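# Fork the loaded pallet into the station's seat

## Task

With the fork, bring the pallet and the workpieces it carries into the station. The pallet must lie flat on the seat, sit between the side guides and be pushed fully and squarely against the back stop. Each workpiece must still stand upright on the pallet. None of this counts if the robot is still what holds things in place at the end, so the fork has to be withdrawn and the result must stay that way.

## Robot and tools

Robot: one six-joint arm (Elite/UR-style chain) with no gripper. A rigid steel lifting fork is bolted to its wrist. The fork is passive: no action number controls it and no result reports from it. A load stays on only through shape, gravity and friction.

Frames: the scene frame has its origin on the table top under the arm's base, with +z up and +y to the left when facing along +x. The base may be slightly tilted. Each result's state line gives end_effector_position in metres, end_effector_quat_wxyz, and linear and angular velocities (m/s, rad/s). The printed position can be off from the real one, more so at long reach.

Tool point and fork: the tool point lies between the two tines, halfway along them, on the plane of the load-bearing faces. The blades are 240 mm long, 30 mm wide and 8 mm thick, with a 110 mm gap between them, and they point along the tool's -y axis. The noses are 120 mm toward tool -y and the upright back legs are 120 mm toward tool +y. The lifting faces point along tool -z, so the blades are level when tool +z points straight down. If the noses dip, the load slides off. A flat block about 9 cm from the last joint's axis sticks out toward fork -y and rotates with it. A heavier load makes the tool point sag below its commanded spot and tilts the fork. Compare the reported pose with what you sent and correct for the difference.

execute_actions: "actions" is an empty list (just return the state) or a list holding exactly one item. That item is either a motion {"rows": [...], "steps": n} or a wait {"steps": n}. For a motion, steps is 1 to 15 (default 15) and each step lasts 1/30 s. rows is a single list of 1 to 15 rows for the one arm. Each row has six numbers in [-1, 1] in the order dx, dy, dz, rx, ry, rz. Row k drives step k, and the last row repeats if there are fewer rows than steps. Every row is an offset target for the tool point, expressed in the tool point's own axes. It is measured from the tool point pose in the most recent result that reported one, or from where the arm is when the action begins if no such result exists yet in this scene. Rows are not cumulative: each is counted from that same reference. Scale: 1.0 means 0.6 m for dx, dy, dz and 180 degrees for rotation. rx, ry, rz together form one rotation vector. A row of all zeros is not a pause; it pulls the arm back to the reference pose. A wait, {"steps": n} with n up to 300, sends nothing new and returns once n steps have passed since the previous result, with reply time counted toward them. The optional "pictures" boolean turns the camera images in the result on or off; by default they come back.

Motion behaviour: each step, the commanded pose is clipped to within 70 mm and 16 degrees of the measured pose. Damped inverse kinematics then follows it, favouring position over orientation. Motion trails commands by about 0.15 s, and the elbow cannot lock fully straight. Once an action ends, the arm only finishes moving to the last clipped pose, not to a far target. Read the new pose and send the rest in the next call. A "Hand target" line shows where the controller is currently heading. A "pose unreachable" line means the clearance check (which treats the mounting block or post as part of the arm) altered or blocked the command. HELD flags steps where all or part of your row was not applied. A rejected call moves nothing.

Joint ranges (rad): elbow -3.142 to 3.142; shoulder pan, shoulder lift and wrists 1 to 3 -6.283 to 6.283.

Faults: load limits in N m are shoulder pan 303, shoulder lift 303, elbow 138, and 51.5 for each wrist joint. The weight of a carried object counts toward them. Reaching one of these, or an outside force of 150 N anywhere on the arm, fork or load, halts the arm for 10 s, cancels the rest of the call and lets it yield to the contact. Carrying a load warms the motors: a MOTOR HOT line appears from 70 °C, and at 85 °C the brakes engage (OVER-TEMPERATURE FAULT) until the motors cool. So avoid holding the pallet longer than needed.

Cameras: cam_high and cam_low are fixed, 672x504, and cam_wrist is a 504x504 fisheye mounted on the wrist plate. Calibration data (K, distortion, T_world_to_cam) was supplied and may be off by a few degrees and millimetres. A result notes any camera whose numbers changed. zoom_image takes camera ("cam_high", "cam_low" or "cam_wrist") and region [x0, y0, x1, y1] in that image's pixels, measured from the top-left corner, at most 504 by 504. It returns an enlarged view of that area.

read_manual (section "licences") only returns licence text and moves nothing. finished_scene takes scene, the current scene's number. Replying without any tool call ends the run.

Avoid: knocking or dropping anything off the table, tipping workpieces, letting the pallet slide off tilted blades, slamming into the station or pushing hard. Loose objects may occasionally get a brief outside shove. Before finishing, lower the pallet onto the seat, ease it against the back stop, and back the fork out so nothing depends on it.

Each tool is called after ">>>" by a JSON object that holds its "fn" and its "kwargs".

## Session

>>> {"fn": "execute_actions", "kwargs": {"actions": []}}

Scene clock: 0.00 s of 6000.00 s.
end_effector_position=(+0.8511, -0.0007, +0.3826) end_effector_quat_wxyz=(-0.197, +0.868, +0.193, -0.414) end_effector_velocity=(-0.000, -0.001, +0.000) end_effector_angular_velocity=(-0.000, -0.002, +0.000)
Joint positions: [ 2.634 -0.357  0.654 -0.595 -1.452  0.136]
Joint velocities: [-0.001 -0.    -0.    -0.001  0.    -0.   ]
Motor temperatures (°C, as the motors report them): [26 26 27 28 34 31]
Hand target: +0.851, -0.001, +0.383; -0.197, +0.868, +0.193, -0.414

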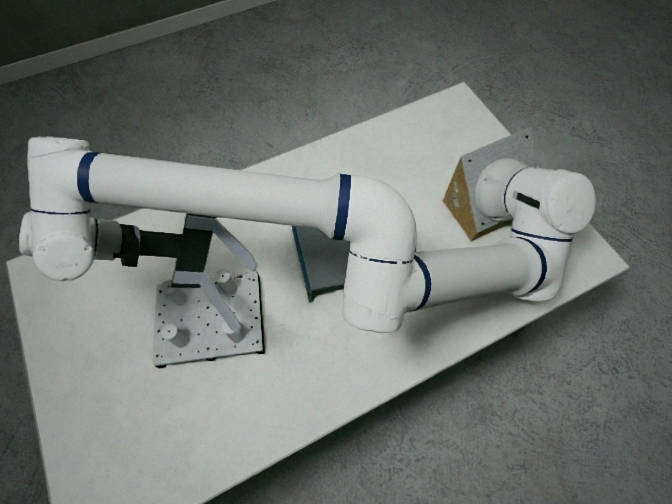

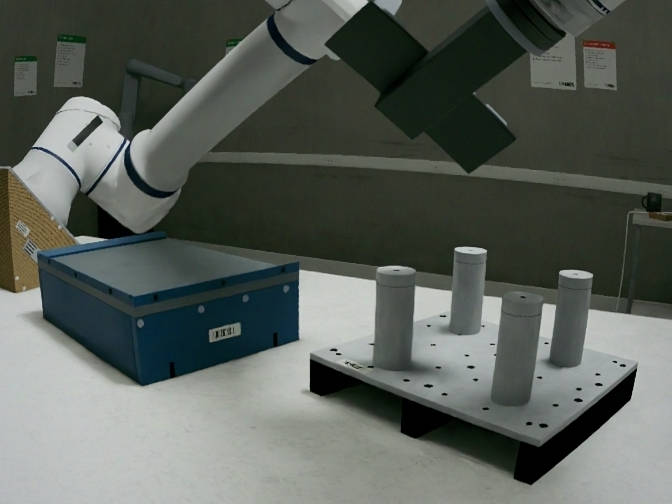

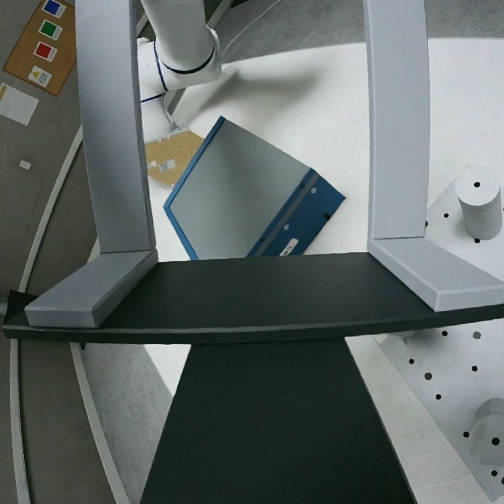

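>>> {"fn": "zoom_image", "kwargs": {"camera": "cam_low", "region": [290, 230, 660, 500]}}

>>> {"fn": "zoom_image", "kwargs": {"camera": "cam_low", "region": [20, 210, 320, 400]}}

>>> {"fn": "zoom_image", "kwargs": {"camera": "cam_high", "region": [130, 200, 370, 380]}}

Region (290, 230, 660, 500) of cam_low's 672x504 image, scaled by 1.362, with more detail than that image has; it fills the top 368 rows of this view, and the rest is white.

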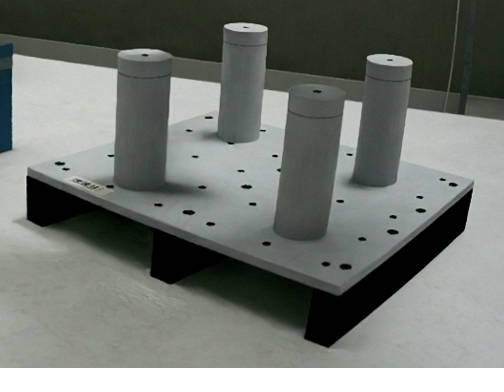

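Region (20, 210, 320, 400) of cam_low's 672x504 image, scaled by 1.680, with more detail than that image has; it fills the top 319 rows of this view, and the rest is white.

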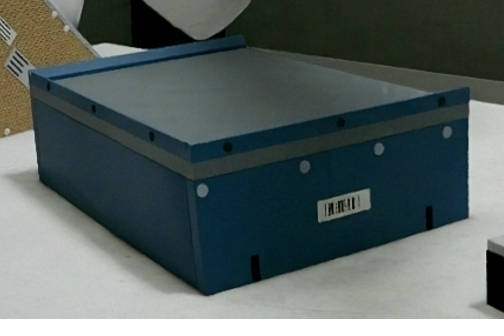

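Region (130, 200, 370, 380) of cam_high's 672x504 image, scaled by 2.100, with more detail than that image has; it fills the top 378 rows of this view, and the rest is white.

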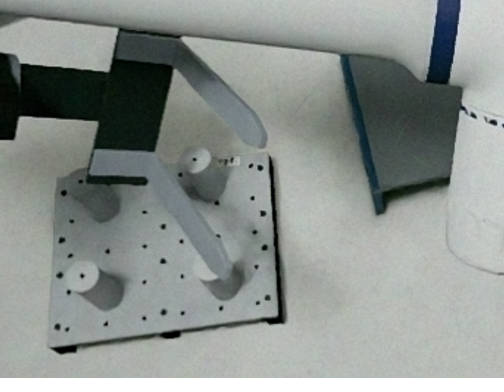

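>>> {"fn": "execute_actions", "kwargs": {"actions": [{"rows":[[-0.01,-0.01,-0.01,-0.03,0.04,0],[-0.02,-0.015,-0.02,-0.06,0.08,0],[-0.05,-0.04,-0.05,-0.186,0.239,0]]}], "pictures": false}}

>>> {"fn": "execute_actions", "kwargs": {"actions": [{"steps":20}]}}

Scene clock: 35.40 s of 6000.00 s.
end_effector_position=(+0.8527, +0.0008, +0.4326) end_effector_quat_wxyz=(-0.045, +0.970, +0.225, -0.077) end_effector_velocity=(-0.009, +0.005, +0.008) end_effector_angular_velocity=(-0.302, -1.409, -0.045)
Joint positions: [ 2.46  -0.733  1.124 -1.249 -1.063  0.198]
Joint velocities: [-0.296 -0.746  1.194 -1.574  0.747  0.374]
Motor temperatures (°C, as the motors report them): [26 26 27 28 34 31]
Hand target: +0.852, +0.002, +0.434; -0.016, +0.974, +0.224, -0.016
Off the commanded pose: 0.002 m, 10 deg.
Steps of this call (steps 1 to 90: nothing new was sent; then 31.90 s passed at rest; steps 91 to 105: all 15 steps of this action). Readings (end_effector_position):
91: (+0.8511, -0.0006, +0.3828)
92: (+0.8513, -0.0008, +0.3830)
94: (+0.8524, -0.0009, +0.4024)
98: (+0.8534, -0.0004, +0.4265)
105: the state above

Scene clock: 36.07 s of 6000.00 s.
end_effector_position=(+0.8517, +0.0020, +0.4337) end_effector_quat_wxyz=(-0.016, +0.974, +0.224, -0.016) end_effector_velocity=(+0.001, -0.000, +0.001) end_effector_angular_velocity=(-0.002, -0.002, +0.001)
Joint positions: [ 2.432 -0.803  1.238 -1.402 -0.994  0.238]
Joint velocities: [-0.001 -0.    -0.001 -0.001  0.     0.   ]
Motor temperatures (°C, as the motors report them): [26 26 27 28 34 31]
Hand target: +0.852, +0.002, +0.434; -0.016, +0.974, +0.224, -0.016
Off the commanded pose: 0.004 m, 3 deg.
Steps of this call (steps 1 to 20: nothing new was sent). Readings (end_effector_position):
1: (+0.8525, +0.0009, +0.4330)
2: (+0.8523, +0.0012, +0.4333)
4: (+0.8520, +0.0016, +0.4333)
8: (+0.8518, +0.0019, +0.4335)
20: the state above
camera_calibration (this result's frames):
cam_wrist: T_world_to_cam=[[0.919797, 0.388944, -0.0519178, -0.762702], [0.387722, -0.880499, 0.272751, -0.565902], [0.0603712, -0.271005, -0.960683, 0.475784], [0, 0, 0, 1]] pos_world=[0.89222, -0.0726884, 0.57183]

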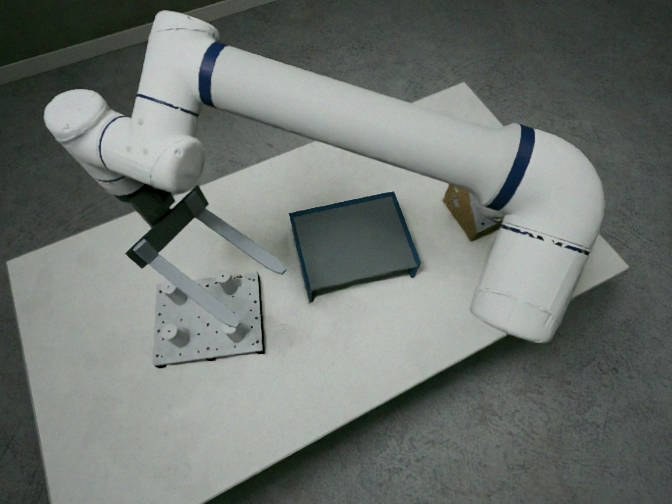

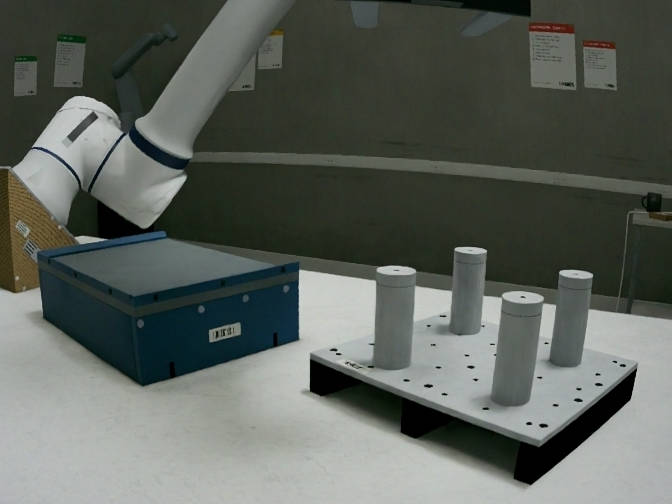

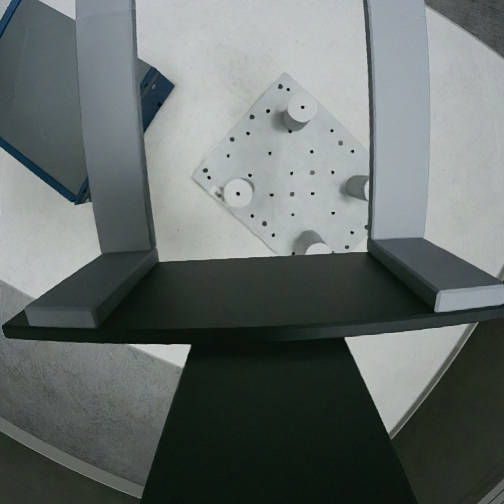

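>>> {"fn": "execute_actions", "kwargs": {"actions": [{"rows":[[0.1,-0.1,0,0,0,-0.3]]}], "pictures": false}}

>>> {"fn": "execute_actions", "kwargs": {"actions": [{"rows":[[0,-0.12,0,0,0,-0.3]]}], "pictures": false}}

>>> {"fn": "execute_actions", "kwargs": {"actions": [{"rows":[[0,0,0.1,0,0,-0.22]]}], "pictures": false}}

>>> {"fn": "execute_actions", "kwargs": {"actions": [{"steps":15}]}}

Scene clock: 44.97 s of 6000.00 s.
end_effector_position=(+0.8811, +0.0806, +0.4339) end_effector_quat_wxyz=(-0.010, +0.800, +0.600, -0.006) end_effector_velocity=(-0.000, +0.022, +0.004) end_effector_angular_velocity=(+0.100, +0.068, +1.108)
Joint positions: [ 2.581 -0.814  1.044 -1.316 -0.916 -0.424]
Joint velocities: [ 0.127 -0.004 -0.19   0.245  0.067 -1.052]
Motor temperatures (°C, as the motors report them): [26 26 27 28 34 31]
Hand target: +0.881, +0.082, +0.434; -0.017, +0.769, +0.639, -0.006
Off the commanded pose: 0.002 m, 6 deg.
Steps of this call (steps 1 to 90: nothing new was sent; then 5.40 s passed at rest; steps 91 to 105: all 15 steps of this action). Readings (end_effector_position):
91: (+0.8519, +0.0027, +0.4337)
92: (+0.8540, +0.0104, +0.4333)
94: (+0.8663, +0.0450, +0.4339)
98: (+0.8767, +0.0732, +0.4340)
105: the state above

Scene clock: 45.47 s of 6000.00 s.
end_effector_position=(+0.8148, +0.1014, +0.4351) end_effector_quat_wxyz=(-0.007, +0.486, +0.874, -0.008) end_effector_velocity=(-0.013, +0.006, +0.004) end_effector_angular_velocity=(+0.095, -0.034, +1.049)
Joint positions: [ 2.629 -1.055  1.267 -1.344 -0.907 -1.201]
Joint velocities: [ 0.014 -0.245  0.21   0.038  0.09  -1.043]
Motor temperatures (°C, as the motors report them): [26 26 27 28 34 31]
Hand target: +0.813, +0.101, +0.435; -0.009, +0.444, +0.896, -0.003
Off the commanded pose: 0.003 m, 6 deg.
Steps of this call (steps 1 to 15: all 15 steps of this action). Readings (end_effector_position):
1: (+0.8802, +0.0813, +0.4341)
2: (+0.8715, +0.0828, +0.4336)
4: (+0.8452, +0.0914, +0.4344)
8: (+0.8221, +0.0981, +0.4349)
15: the state above

Scene clock: 45.97 s of 6000.00 s.
end_effector_position=(+0.8141, +0.1015, +0.3752) end_effector_quat_wxyz=(-0.009, +0.172, +0.985, -0.007) end_effector_velocity=(-0.003, -0.005, -0.003) end_effector_angular_velocity=(+0.041, -0.004, +0.241)
Joint positions: [ 2.677 -1.215  1.506 -1.461 -0.891 -1.812]
Joint velocities: [-0.024 -0.058  0.075  0.019  0.024 -0.282]
Motor temperatures (°C, as the motors report them): [26 26 27 28 34 31]
Hand target: +0.814, +0.101, +0.375; -0.010, +0.162, +0.987, -0.006
Off the commanded pose: 0.001 m, 1 deg.
Steps of this call (steps 1 to 15: all 15 steps of this action). Readings (end_effector_position):
1: (+0.8142, +0.1014, +0.4342)
2: (+0.8145, +0.1006, +0.4230)
4: (+0.8129, +0.1016, +0.3945)
8: (+0.8148, +0.1026, +0.3795)
15: the state above

Scene clock: 46.47 s of 6000.00 s.
end_effector_position=(+0.8137, +0.1010, +0.3749) end_effector_quat_wxyz=(-0.010, +0.162, +0.987, -0.006) end_effector_velocity=(-0.001, -0.001, +0.000) end_effector_angular_velocity=(+0.001, +0.000, -0.001)
Joint positions: [ 2.675 -1.22   1.513 -1.459 -0.888 -1.838]
Joint velocities: [-0.001 -0.     0.001  0.001 -0.    -0.001]
Motor temperatures (°C, as the motors report them): [26 26 27 28 34 31]
Hand target: +0.814, +0.101, +0.375; -0.010, +0.162, +0.987, -0.006
Off the commanded pose: 0.000 m, 0 deg.
Steps of this call (steps 1 to 15: nothing new was sent). Readings (end_effector_position):
1: (+0.8140, +0.1013, +0.3751)
2: (+0.8139, +0.1012, +0.3750)
4: (+0.8138, +0.1011, +0.3750)
8: (+0.8137, +0.1010, +0.3749)
15: the state above
camera_calibration (this result's frames):
cam_wrist: T_world_to_cam=[[-0.92904, 0.369838, -0.0101925, 0.721341], [0.350652, 0.888964, 0.294596, -0.604703], [0.118013, 0.270117, -0.955568, 0.344984], [0, 0, 0, 1]] pos_world=[0.841482, 0.177594, 0.515151]

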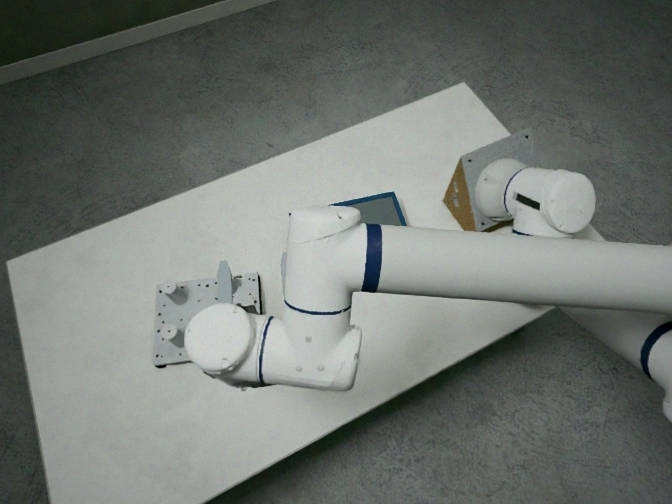

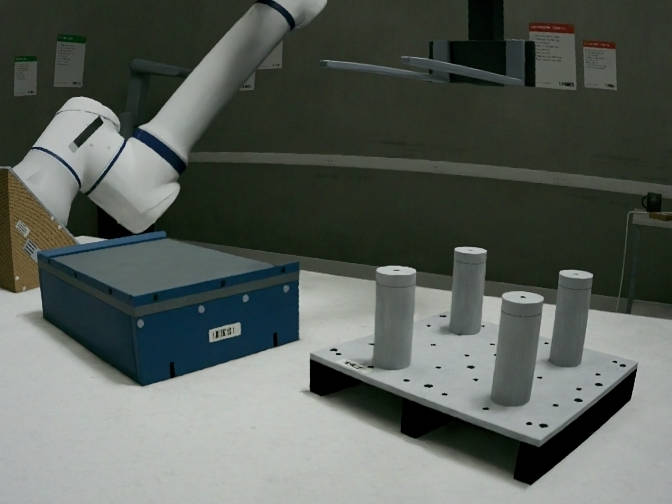

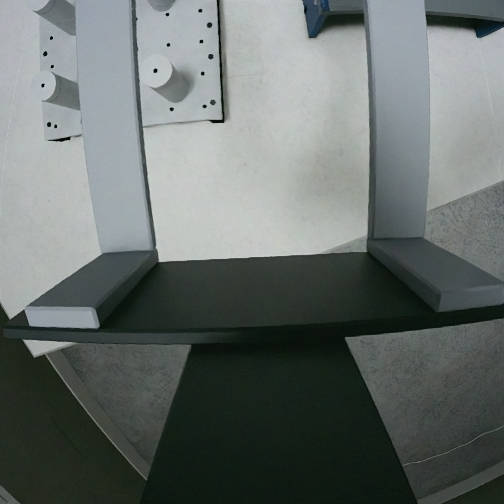

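>>> {"fn": "execute_actions", "kwargs": {"actions": [{"rows":[[-0.31,0.32,0.1,-0.0048,-0.0057,0]]}], "pictures": false}}

>>> {"fn": "execute_actions", "kwargs": {"actions": [{"steps":15}], "pictures": false}}

>>> {"fn": "execute_actions", "kwargs": {"actions": [{"rows":[[0,0,0.35,0,0,0]]}], "pictures": false}}

>>> {"fn": "execute_actions", "kwargs": {"actions": [{"steps":15}]}}

Scene clock: 56.73 s of 6000.00 s.
end_effector_position=(+0.9985, +0.2027, +0.3197) end_effector_quat_wxyz=(+0.005, +0.158, +0.987, +0.001) end_effector_velocity=(+0.390, +0.188, -0.105) end_effector_angular_velocity=(-0.007, -0.035, +0.010)
Joint positions: [ 2.844 -0.977  1.12  -1.483 -0.812 -1.61 ]
Joint velocities: [ 0.293  0.625 -1.055  0.111  0.073  0.417]
Motor temperatures (°C, as the motors report them): [26 26 27 28 34 31]
Hand target: +1.040, +0.223, +0.307; +0.007, +0.158, +0.987, +0.002
Off the commanded pose: 0.056 m, 1 deg; position clipped at the last step of the last action.
Steps of this call (steps 1 to 90: nothing new was sent; then 6.77 s passed at rest; steps 91 to 105: all 15 steps of this action). Readings (end_effector_position):
91: (+0.8145, +0.1015, +0.3746)
92: (+0.8266, +0.1083, +0.3709)
94: (+0.8548, +0.1252, +0.3633)
98: (+0.9067, +0.1546, +0.3466)
105: the state above

Scene clock: 57.23 s of 6000.00 s.
end_effector_position=(+1.0396, +0.2229, +0.3073) end_effector_quat_wxyz=(+0.007, +0.158, +0.987, +0.002) end_effector_velocity=(+0.002, +0.001, -0.001) end_effector_angular_velocity=(+0.000, +0.000, +0.001)
Joint positions: [ 2.875 -0.908  1.004 -1.47  -0.805 -1.565]
Joint velocities: [ 0.002  0.003 -0.004 -0.     0.     0.001]
Motor temperatures (°C, as the motors report them): [26 26 27 28 34 31]
Hand target: +1.040, +0.223, +0.307; +0.007, +0.158, +0.987, +0.002
Off the commanded pose: 0.011 m, 1 deg; position clipped at the last step of the last action.
Steps of this call (steps 1 to 15: nothing new was sent). Readings (end_effector_position):
1: (+1.0114, +0.2088, +0.3163)
2: (+1.0209, +0.2134, +0.3134)
4: (+1.0309, +0.2183, +0.3101)
8: (+1.0378, +0.2219, +0.3080)
15: the state above

Scene clock: 57.73 s of 6000.00 s.
end_effector_position=(+1.0409, +0.2233, +0.1080) end_effector_quat_wxyz=(+0.005, +0.157, +0.988, +0.002) end_effector_velocity=(+0.027, +0.006, -0.108) end_effector_angular_velocity=(-0.013, -0.053, +0.008)
Joint positions: [ 3.006 -0.845  1.174 -1.825 -0.787 -1.388]
Joint velocities: [ 0.079  0.074  0.03  -0.259 -0.     0.157]
Motor temperatures (°C, as the motors report them): [26 26 27 28 34 31]
Hand target: +1.043, +0.223, +0.097; +0.007, +0.157, +0.987, +0.001
Off the commanded pose: 0.011 m, 0 deg.
Steps of this call (steps 1 to 15: all 15 steps of this action). Readings (end_effector_position):
1: (+1.0396, +0.2231, +0.3062)
2: (+1.0407, +0.2235, +0.2937)
4: (+1.0374, +0.2225, +0.2552)
8: (+1.0372, +0.2232, +0.1918)
15: the state above

Scene clock: 58.23 s of 6000.00 s.
end_effector_position=(+1.0426, +0.2230, +0.0975) end_effector_quat_wxyz=(+0.007, +0.157, +0.987, +0.001) end_effector_velocity=(+0.000, -0.000, +0.000) end_effector_angular_velocity=(+0.000, -0.001, -0.000)
Joint positions: [ 3.013 -0.838  1.178 -1.848 -0.787 -1.374]
Joint velocities: [-0.     0.    -0.    -0.001  0.     0.   ]
Motor temperatures (°C, as the motors report them): [26 26 27 28 34 31]
Hand target: +1.043, +0.223, +0.097; +0.007, +0.157, +0.987, +0.001
Off the commanded pose: 0.000 m, 0 deg.
Steps of this call (steps 1 to 15: nothing new was sent). Readings (end_effector_position):
1: (+1.0415, +0.2233, +0.1049)
2: (+1.0419, +0.2232, +0.1025)
4: (+1.0423, +0.2231, +0.0999)
8: (+1.0426, +0.2230, +0.0981)
15: the state above
camera_calibration (this result's frames):
cam_wrist: T_world_to_cam=[[-0.931377, 0.361926, -0.0393165, 0.893132], [0.332317, 0.889309, 0.314156, -0.694562], [0.148666, 0.279533, -0.948557, -0.0148094], [0, 0, 0, 1]] pos_world=[1.06486, 0.298572, 0.239268]

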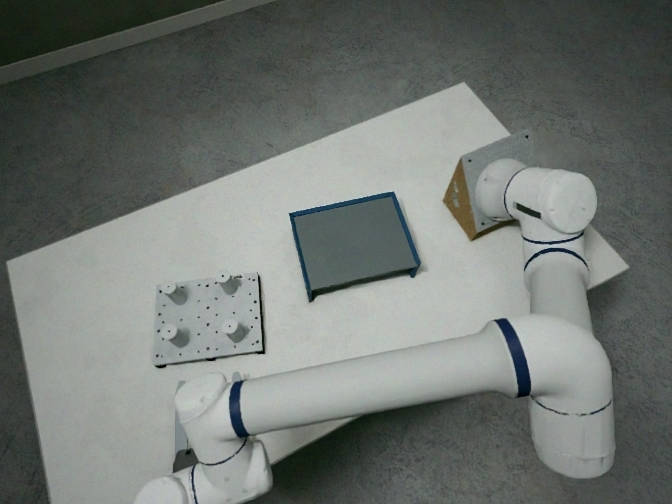

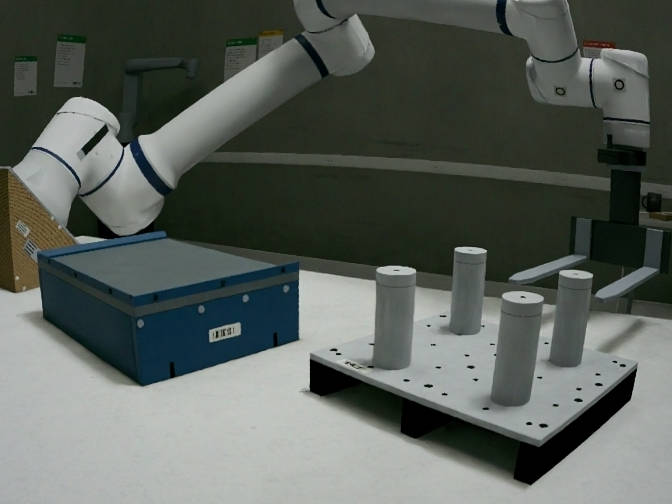

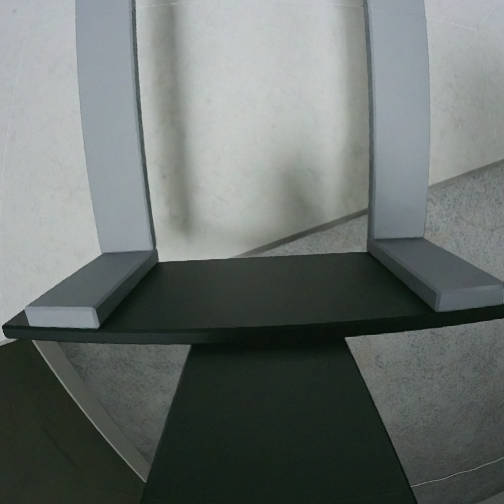

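>>> {"fn": "execute_actions", "kwargs": {"actions": [{"rows":[[0,0,0.04,0.0013,0.0043,0],[0,0,0.08,0.0013,0.0043,0],[0,-0.03,0.115,0.0013,0.0043,0]]}], "pictures": false}}

>>> {"fn": "execute_actions", "kwargs": {"actions": [{"steps":10}]}}

>>> {"fn": "zoom_image", "kwargs": {"camera": "cam_high", "region": [120, 260, 320, 420]}}

>>> {"fn": "zoom_image", "kwargs": {"camera": "cam_low", "region": [432, 230, 672, 410]}}

Scene clock: 67.00 s of 6000.00 s.
end_effector_position=(+1.0381, +0.2061, +0.0291) end_effector_quat_wxyz=(-0.000, +0.157, +0.988, +0.000) end_effector_velocity=(-0.001, -0.001, -0.009) end_effector_angular_velocity=(-0.000, +0.002, +0.001)
Joint positions: [ 3.048 -0.791  1.212 -1.943 -0.786 -1.34 ]
Joint velocities: [ 0.005  0.005  0.003 -0.012 -0.     0.005]
Motor temperatures (°C, as the motors report them): [26 26 27 28 34 31]
Hand target: +1.038, +0.206, +0.028; -0.000, +0.157, +0.988, +0.000
Off the commanded pose: 0.001 m, 0 deg.
Steps of this call (steps 1 to 90: nothing new was sent; then 5.27 s passed at rest; steps 91 to 105: all 15 steps of this action). Readings (end_effector_position):
91: (+1.0426, +0.2229, +0.0969)
92: (+1.0432, +0.2231, +0.0916)
94: (+1.0407, +0.2192, +0.0640)
98: (+1.0383, +0.2089, +0.0366)
105: the state above

Scene clock: 67.33 s of 6000.00 s.
end_effector_position=(+1.0381, +0.2059, +0.0284) end_effector_quat_wxyz=(-0.000, +0.157, +0.988, +0.000) end_effector_velocity=(+0.000, +0.001, -0.001) end_effector_angular_velocity=(-0.000, -0.000, +0.002)
Joint positions: [ 3.048 -0.791  1.213 -1.944 -0.786 -1.339]
Joint velocities: [ 0.001  0.    -0.    -0.001  0.     0.   ]
Motor temperatures (°C, as the motors report them): [26 26 27 28 34 31]
Hand target: +1.038, +0.206, +0.028; -0.000, +0.157, +0.988, +0.000
Off the commanded pose: 0.000 m, 0 deg.
Steps of this call (steps 1 to 10: nothing new was sent). Readings (end_effector_position):
1: (+1.0381, +0.2061, +0.0289)
2: (+1.0381, +0.2060, +0.0288)
4: (+1.0381, +0.2059, +0.0286)
8: (+1.0381, +0.2059, +0.0285)
10: the state above
camera_calibration (this result's frames):
cam_wrist: T_world_to_cam=[[-0.931845, 0.361918, -0.026094, 0.892477], [0.336705, 0.88925, 0.309619, -0.660581], [0.135261, 0.279731, -0.950503, -0.0609372], [0, 0, 0, 1]] pos_world=[1.06231, 0.281464, 0.169896]

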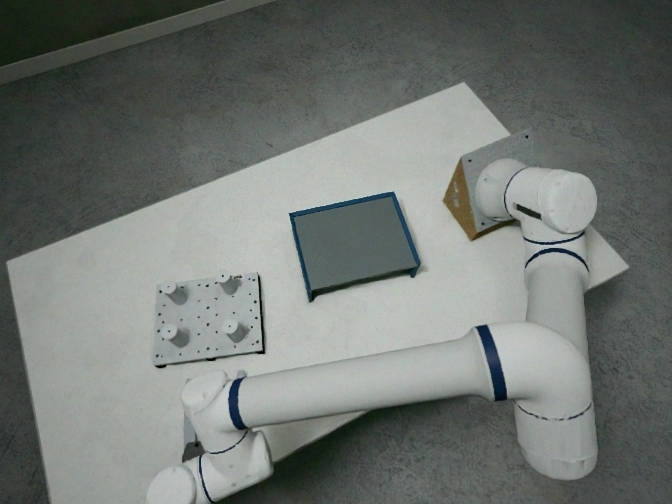

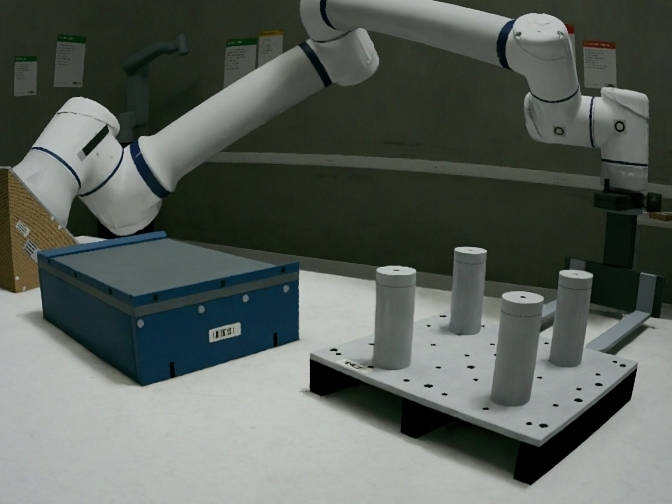

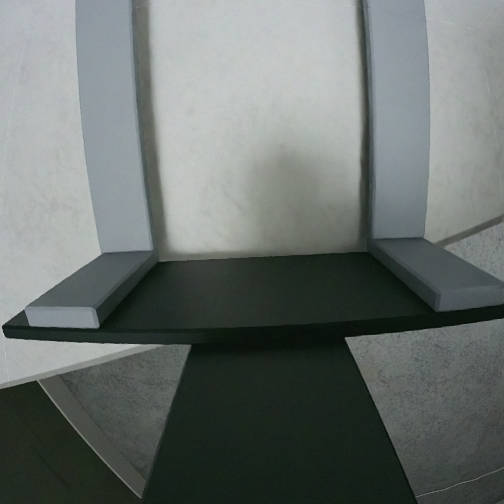

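Region (120, 260, 320, 420) of cam_high's 672x504 image, scaled by 2.520, with more detail than that image has; it fills the top 403 rows of this view, and the rest is white.

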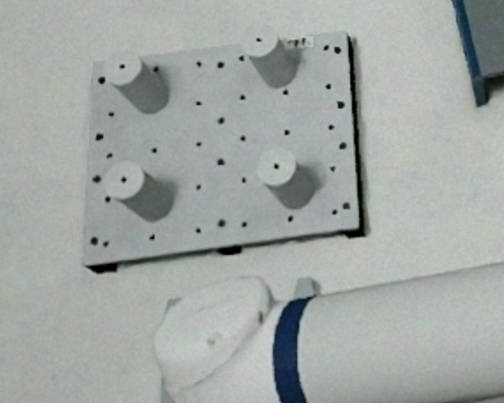

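Region (432, 230, 672, 410) of cam_low's 672x504 image, scaled by 2.100, with more detail than that image has; it fills the top 378 rows of this view, and the rest is white.

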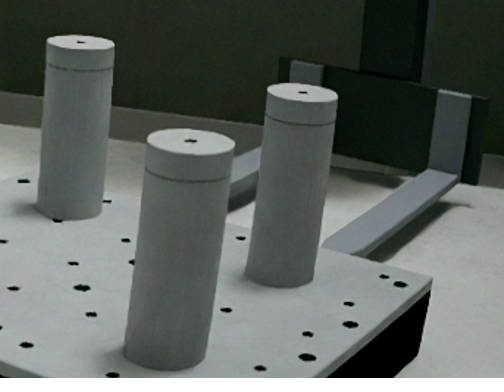

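>>> {"fn": "execute_actions", "kwargs": {"actions": [{"rows":[[0,-0.04,0,0,0,0],[0,-0.08,0,0,0,0],[0,-0.2,0,0,0,0]]}], "pictures": false}}

>>> {"fn": "execute_actions", "kwargs": {"actions": [{"steps":15}]}}

>>> {"fn": "zoom_image", "kwargs": {"camera": "cam_low", "region": [290, 150, 672, 500]}}

Scene clock: 74.57 s of 6000.00 s.
end_effector_position=(+1.0013, +0.0940, +0.0283) end_effector_quat_wxyz=(-0.000, +0.157, +0.988, +0.001) end_effector_velocity=(-0.007, -0.022, -0.001) end_effector_angular_velocity=(+0.001, -0.000, -0.001)
Joint positions: [ 2.97  -0.795  1.361 -2.011 -0.793 -1.449]
Joint velocities: [-0.016  0.003  0.025 -0.013 -0.001 -0.022]
Motor temperatures (°C, as the motors report them): [26 26 27 28 34 31]
Hand target: +1.001, +0.092, +0.028; -0.000, +0.157, +0.988, +0.001
Off the commanded pose: 0.002 m, 0 deg.
Steps of this call (steps 1 to 90: nothing new was sent; then 3.73 s passed at rest; steps 91 to 105: all 15 steps of this action). Readings (end_effector_position):
91: (+1.0379, +0.2055, +0.0283)
92: (+1.0363, +0.2004, +0.0281)
94: (+1.0265, +0.1722, +0.0275)
98: (+1.0074, +0.1156, +0.0276)
105: the state above

Scene clock: 75.07 s of 6000.00 s.
end_effector_position=(+1.0008, +0.0920, +0.0283) end_effector_quat_wxyz=(-0.000, +0.157, +0.988, +0.001) end_effector_velocity=(+0.000, -0.001, +0.000) end_effector_angular_velocity=(-0.000, -0.002, +0.001)
Joint positions: [ 2.968 -0.795  1.363 -2.012 -0.793 -1.451]
Joint velocities: [-0.001  0.     0.001 -0.002  0.    -0.   ]
Motor temperatures (°C, as the motors report them): [26 26 27 28 34 31]
Hand target: +1.001, +0.092, +0.028; -0.000, +0.157, +0.988, +0.001
Off the commanded pose: 0.000 m, 0 deg.
Steps of this call (steps 1 to 15: nothing new was sent). Readings (end_effector_position):
1: (+1.0011, +0.0934, +0.0283)
2: (+1.0010, +0.0930, +0.0283)
4: (+1.0009, +0.0925, +0.0283)
8: (+1.0008, +0.0921, +0.0283)
15: the state above
camera_calibration (this result's frames):
cam_wrist: T_world_to_cam=[[-0.931848, 0.361918, -0.0259781, 0.898919], [0.336699, 0.889161, 0.309882, -0.546643], [0.13525, 0.280016, -0.95042, -0.0242022], [0, 0, 0, 1]] pos_world=[1.02498, 0.167496, 0.169744]

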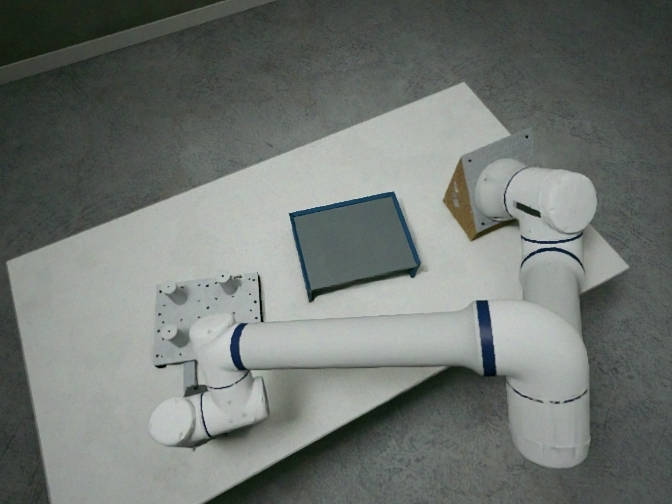

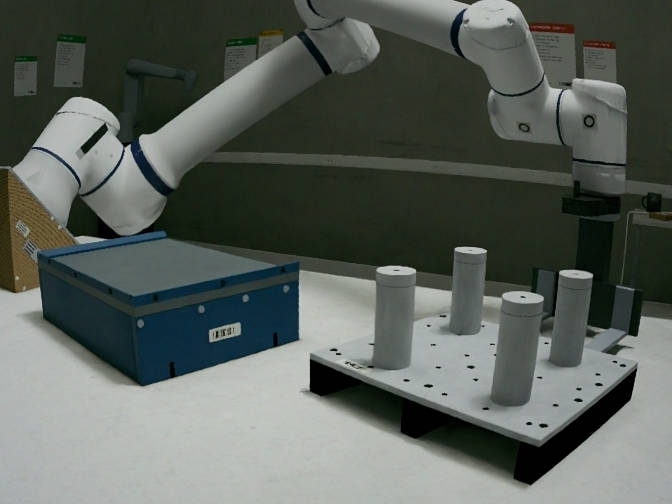

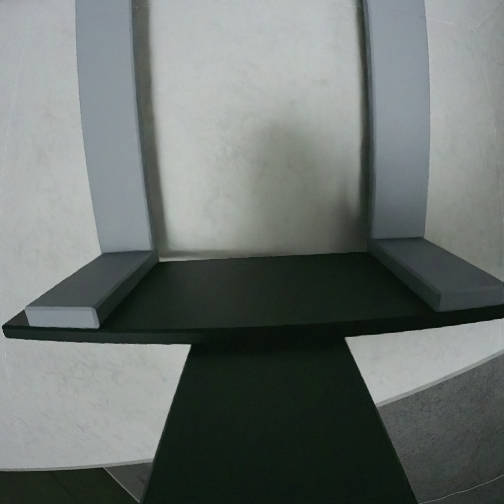

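Region (290, 150, 672, 500) of cam_low's 672x504 image, scaled by 1.319, with more detail than that image has; it fills the top 462 rows of this view, and the rest is white.

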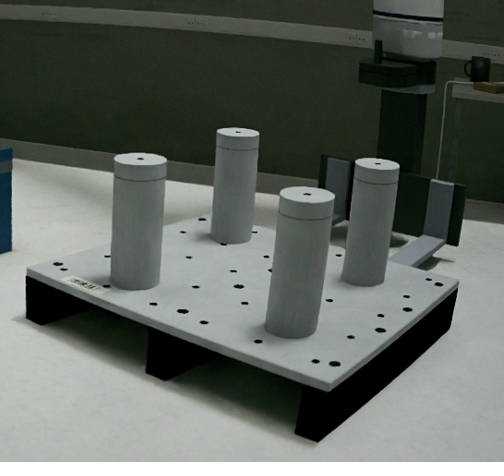

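Clean. Advance 10 cm.

>>> {"fn": "execute_actions", "kwargs": {"actions": [{"rows":[[0,-0.04,0,0,0,0],[0,-0.08,0,0,0,0],[0,-0.17,0,0,0,0]]}], "pictures": false}}

>>> {"fn": "execute_actions", "kwargs": {"actions": [{"steps":12}]}}

Scene clock: 80.10 s of 6000.00 s.
end_effector_position=(+0.9694, -0.0036, +0.0281) end_effector_quat_wxyz=(-0.000, +0.157, +0.988, +0.001) end_effector_velocity=(-0.004, -0.013, -0.001) end_effector_angular_velocity=(+0.000, +0.000, +0.002)
Joint positions: [ 2.897 -0.777  1.458 -2.056 -0.804 -1.549]
Joint velocities: [-0.009  0.005  0.011 -0.007 -0.002 -0.014]
Motor temperatures (°C, as the motors report them): [26 26 27 28 34 31]
Hand target: +0.969, -0.005, +0.028; -0.000, +0.157, +0.988, +0.001
Off the commanded pose: 0.001 m, 0 deg.
Steps of this call (steps 1 to 90: nothing new was sent; then 1.53 s passed at rest; steps 91 to 105: all 15 steps of this action). Readings (end_effector_position):
91: (+1.0006, +0.0915, +0.0283)
92: (+0.9992, +0.0864, +0.0285)
94: (+0.9891, +0.0583, +0.0280)
98: (+0.9731, +0.0109, +0.0278)
105: the state above

Scene clock: 80.50 s of 6000.00 s.
end_effector_position=(+0.9690, -0.0048, +0.0281) end_effector_quat_wxyz=(-0.000, +0.157, +0.988, +0.001) end_effector_velocity=(-0.000, +0.002, -0.002) end_effector_angular_velocity=(-0.000, +0.003, +0.003)
Joint positions: [ 2.896 -0.776  1.459 -2.057 -0.805 -1.55 ]
Joint velocities: [ 0.004  0.    -0.    -0.    -0.    -0.001]
Motor temperatures (°C, as the motors report them): [26 26 27 28 34 31]
Hand target: +0.969, -0.005, +0.028; -0.000, +0.157, +0.988, +0.001
Off the commanded pose: 0.000 m, 0 deg.
Steps of this call (steps 1 to 12: nothing new was sent). Readings (end_effector_position):
1: (+0.9693, -0.0039, +0.0281)
2: (+0.9692, -0.0042, +0.0281)
4: (+0.9691, -0.0045, +0.0281)
8: (+0.9691, -0.0048, +0.0281)
12: the state above
camera_calibration (this result's frames):
cam_wrist: T_world_to_cam=[[-0.931859, 0.361896, -0.025897, 0.904407], [0.336667, 0.889088, 0.310126, -0.449802], [0.135258, 0.280275, -0.950343, 0.00702395], [0, 0, 0, 1]] pos_world=[0.993263, 0.0706445, 0.169592]

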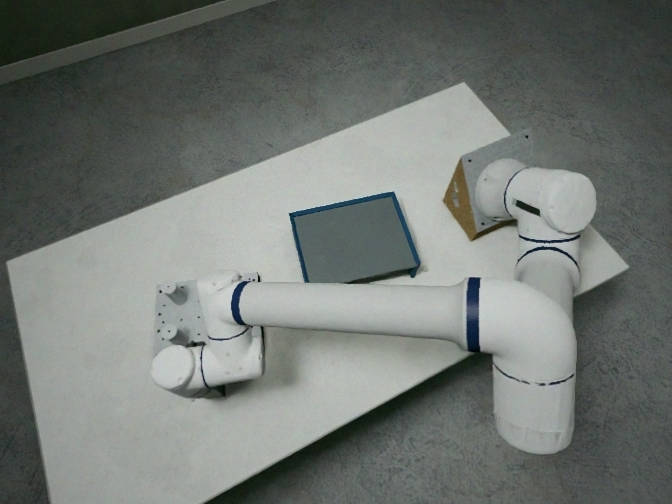

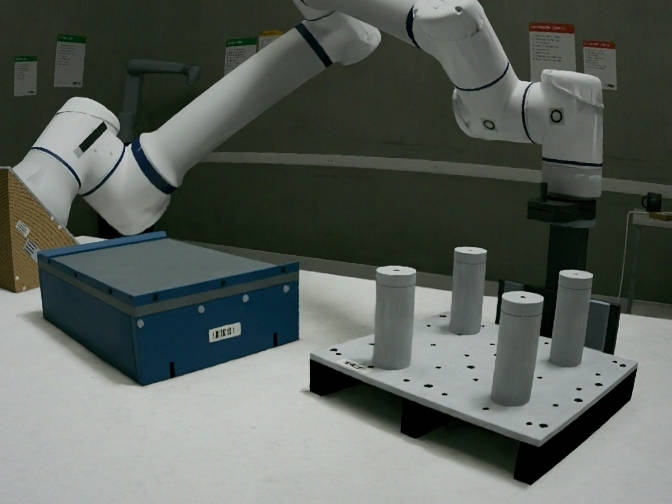

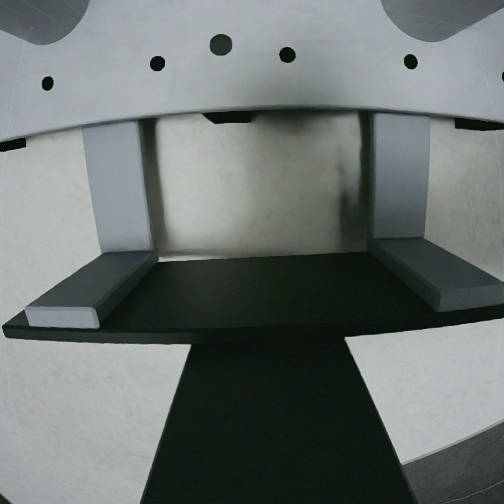

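>>> {"fn": "execute_actions", "kwargs": {"actions": [{"rows":[[-0.01,-0.02,0,0,0,0],[-0.02,-0.04,0,0,0,0],[-0.021,-0.075,0,0,0,0]]}], "pictures": false}}

>>> {"fn": "execute_actions", "kwargs": {"actions": [{"steps":10}]}}

Scene clock: 85.90 s of 6000.00 s.
end_effector_position=(+0.9671, -0.0510, +0.0280) end_effector_quat_wxyz=(-0.000, +0.157, +0.988, +0.001) end_effector_velocity=(-0.000, -0.005, +0.000) end_effector_angular_velocity=(+0.000, -0.001, -0.000)
Joint positions: [ 2.864 -0.745  1.461 -2.061 -0.811 -1.594]
Joint velocities: [-0.004  0.004  0.001 -0.002 -0.001 -0.004]
Motor temperatures (°C, as the motors report them): [26 26 27 28 34 31]
Hand target: +0.967, -0.051, +0.028; -0.000, +0.157, +0.988, +0.001
Off the commanded pose: 0.001 m, 0 deg.
Steps of this call (steps 1 to 90: nothing new was sent; then 1.90 s passed at rest; steps 91 to 105: all 15 steps of this action). Readings (end_effector_position):
91: (+0.9690, -0.0051, +0.0280)
92: (+0.9697, -0.0082, +0.0280)
94: (+0.9697, -0.0255, +0.0283)
98: (+0.9673, -0.0459, +0.0281)
105: the state above

Scene clock: 86.23 s of 6000.00 s.
end_effector_position=(+0.9670, -0.0515, +0.0280) end_effector_quat_wxyz=(-0.000, +0.157, +0.988, +0.001) end_effector_velocity=(+0.000, -0.001, +0.001) end_effector_angular_velocity=(-0.000, -0.001, -0.001)
Joint positions: [ 2.864 -0.744  1.461 -2.061 -0.811 -1.595]
Joint velocities: [-0.001  0.    -0.     0.001 -0.     0.   ]
Motor temperatures (°C, as the motors report them): [26 26 27 28 34 31]
Hand target: +0.967, -0.051, +0.028; -0.000, +0.157, +0.988, +0.001
Off the commanded pose: 0.000 m, 0 deg.
Steps of this call (steps 1 to 10: nothing new was sent). Readings (end_effector_position):
1: (+0.9671, -0.0511, +0.0280)
2: (+0.9671, -0.0512, +0.0280)
4: (+0.9671, -0.0514, +0.0280)
8: (+0.9670, -0.0514, +0.0280)
10: the state above
camera_calibration (this result's frames):
cam_wrist: T_world_to_cam=[[-0.931873, 0.36186, -0.0258879, 0.919431], [0.336619, 0.889067, 0.310238, -0.407626], [0.135279, 0.280388, -0.950306, 0.0202835], [0, 0, 0, 1]] pos_world=[0.991263, 0.0240141, 0.169539]

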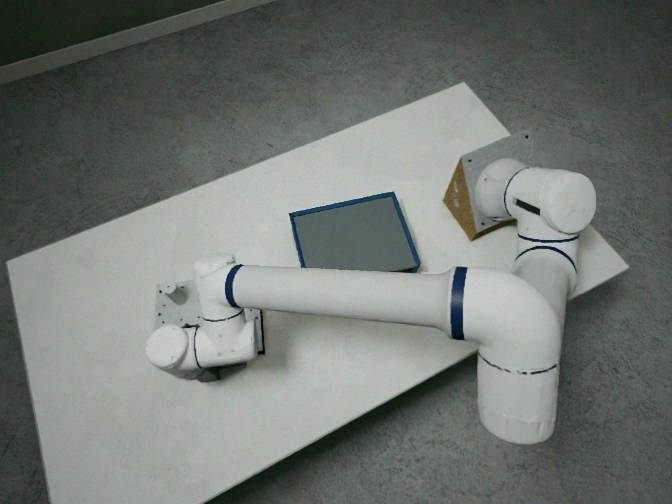

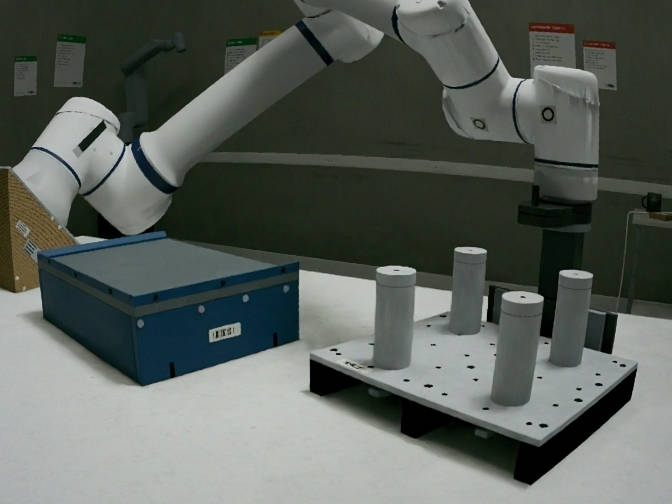

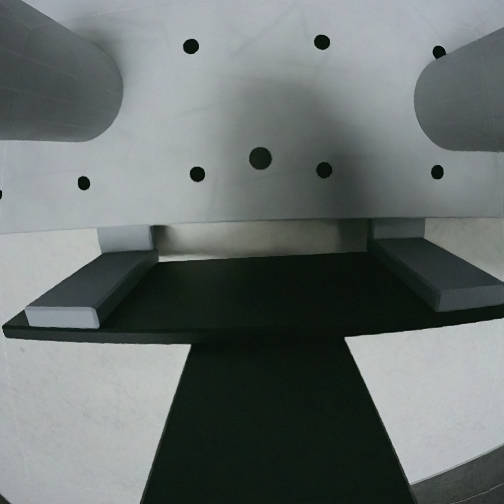

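>>> {"fn": "execute_actions", "kwargs": {"actions": [{"rows":[[0,-0.005,0,0,0,0],[0,-0.01,0,0,0,0],[0,-0.015,0,0,0,0],[0,-0.017,0,0,0,0],[0,-0.017,0,0,0,0],[0,-0.017,-0.003,0,0,0],[0,-0.017,-0.006,0,0,0],[0,-0.017,-0.009,0,0,0],[0,-0.017,-0.012,0,0,0],[0,-0.017,-0.016,0,0,0],[0,-0.017,-0.02,0,0,0],[0,-0.017,-0.025,0,0,0],[0,-0.017,-0.03,0,0,0],[0,-0.017,-0.035,0,0,0],[0,-0.017,-0.04,0,0,0]]}], "pictures": false}}

>>> {"fn": "execute_actions", "kwargs": {"actions": [{"steps":20}]}}

Scene clock: 95.93 s of 6000.00 s.
end_effector_position=(+0.9638, -0.0611, +0.0428) end_effector_quat_wxyz=(-0.000, +0.157, +0.988, +0.001) end_effector_velocity=(-0.008, +0.003, +0.063) end_effector_angular_velocity=(+0.018, +0.014, -0.007)
Joint positions: [ 2.846 -0.752  1.465 -2.04  -0.815 -1.618]
Joint velocities: [-0.047 -0.052 -0.015  0.137  0.    -0.074]
Motor temperatures (°C, as the motors report them): [26 26 27 28 34 31]
Hand target: +0.964, -0.061, +0.052; +0.000, +0.157, +0.988, +0.001
Off the commanded pose: 0.009 m, 0 deg.
Steps of this call (steps 1 to 90: nothing new was sent; then 6.20 s passed at rest; steps 91 to 105: all 15 steps of this action). Readings (end_effector_position):
91: (+0.9670, -0.0515, +0.0280)
92: (+0.9669, -0.0522, +0.0281)
94: (+0.9656, -0.0557, +0.0280)
98: (+0.9643, -0.0602, +0.0292)
105: the state above

Scene clock: 96.60 s of 6000.00 s.
end_effector_position=(+0.9638, -0.0611, +0.0519) end_effector_quat_wxyz=(+0.000, +0.157, +0.988, +0.001) end_effector_velocity=(+0.001, -0.000, +0.001) end_effector_angular_velocity=(-0.001, -0.001, +0.000)
Joint positions: [ 2.84  -0.759  1.462 -2.026 -0.817 -1.626]
Joint velocities: [-0.001 -0.    -0.001 -0.    -0.     0.   ]
Motor temperatures (°C, as the motors report them): [26 26 27 28 34 31]
Hand target: +0.964, -0.061, +0.052; +0.000, +0.157, +0.988, +0.001
Off the commanded pose: 0.000 m, 0 deg.
Steps of this call (steps 1 to 20: nothing new was sent). Readings (end_effector_position):
1: (+0.9633, -0.0610, +0.0449)
2: (+0.9633, -0.0612, +0.0470)
4: (+0.9640, -0.0610, +0.0499)
8: (+0.9638, -0.0611, +0.0513)
20: the state above
camera_calibration (this result's frames):
cam_wrist: T_world_to_cam=[[-0.931855, 0.361889, -0.0261266, 0.920561], [0.336571, 0.889062, 0.310304, -0.40529], [0.135524, 0.280365, -0.950278, 0.0458724], [0, 0, 0, 1]] pos_world=[0.988021, 0.0143263, 0.193406]

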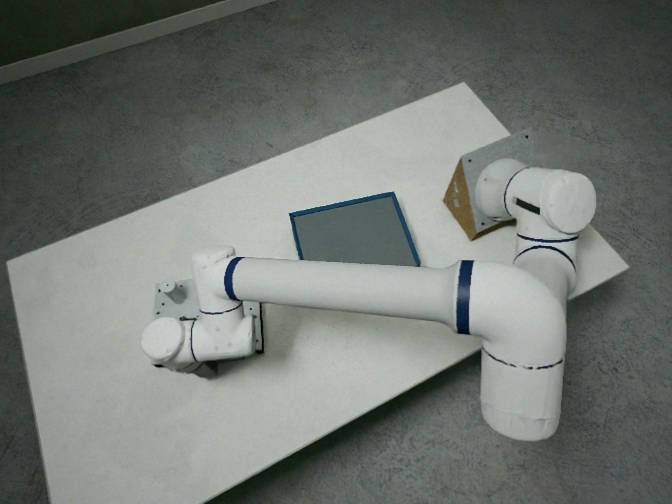

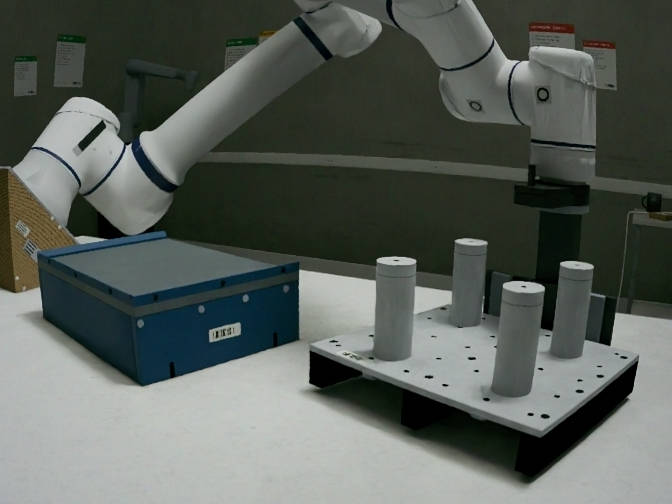

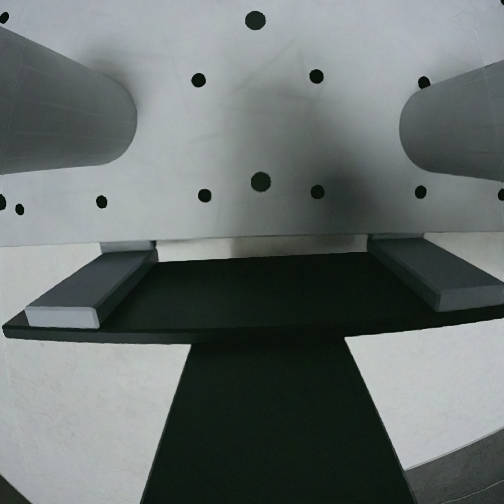

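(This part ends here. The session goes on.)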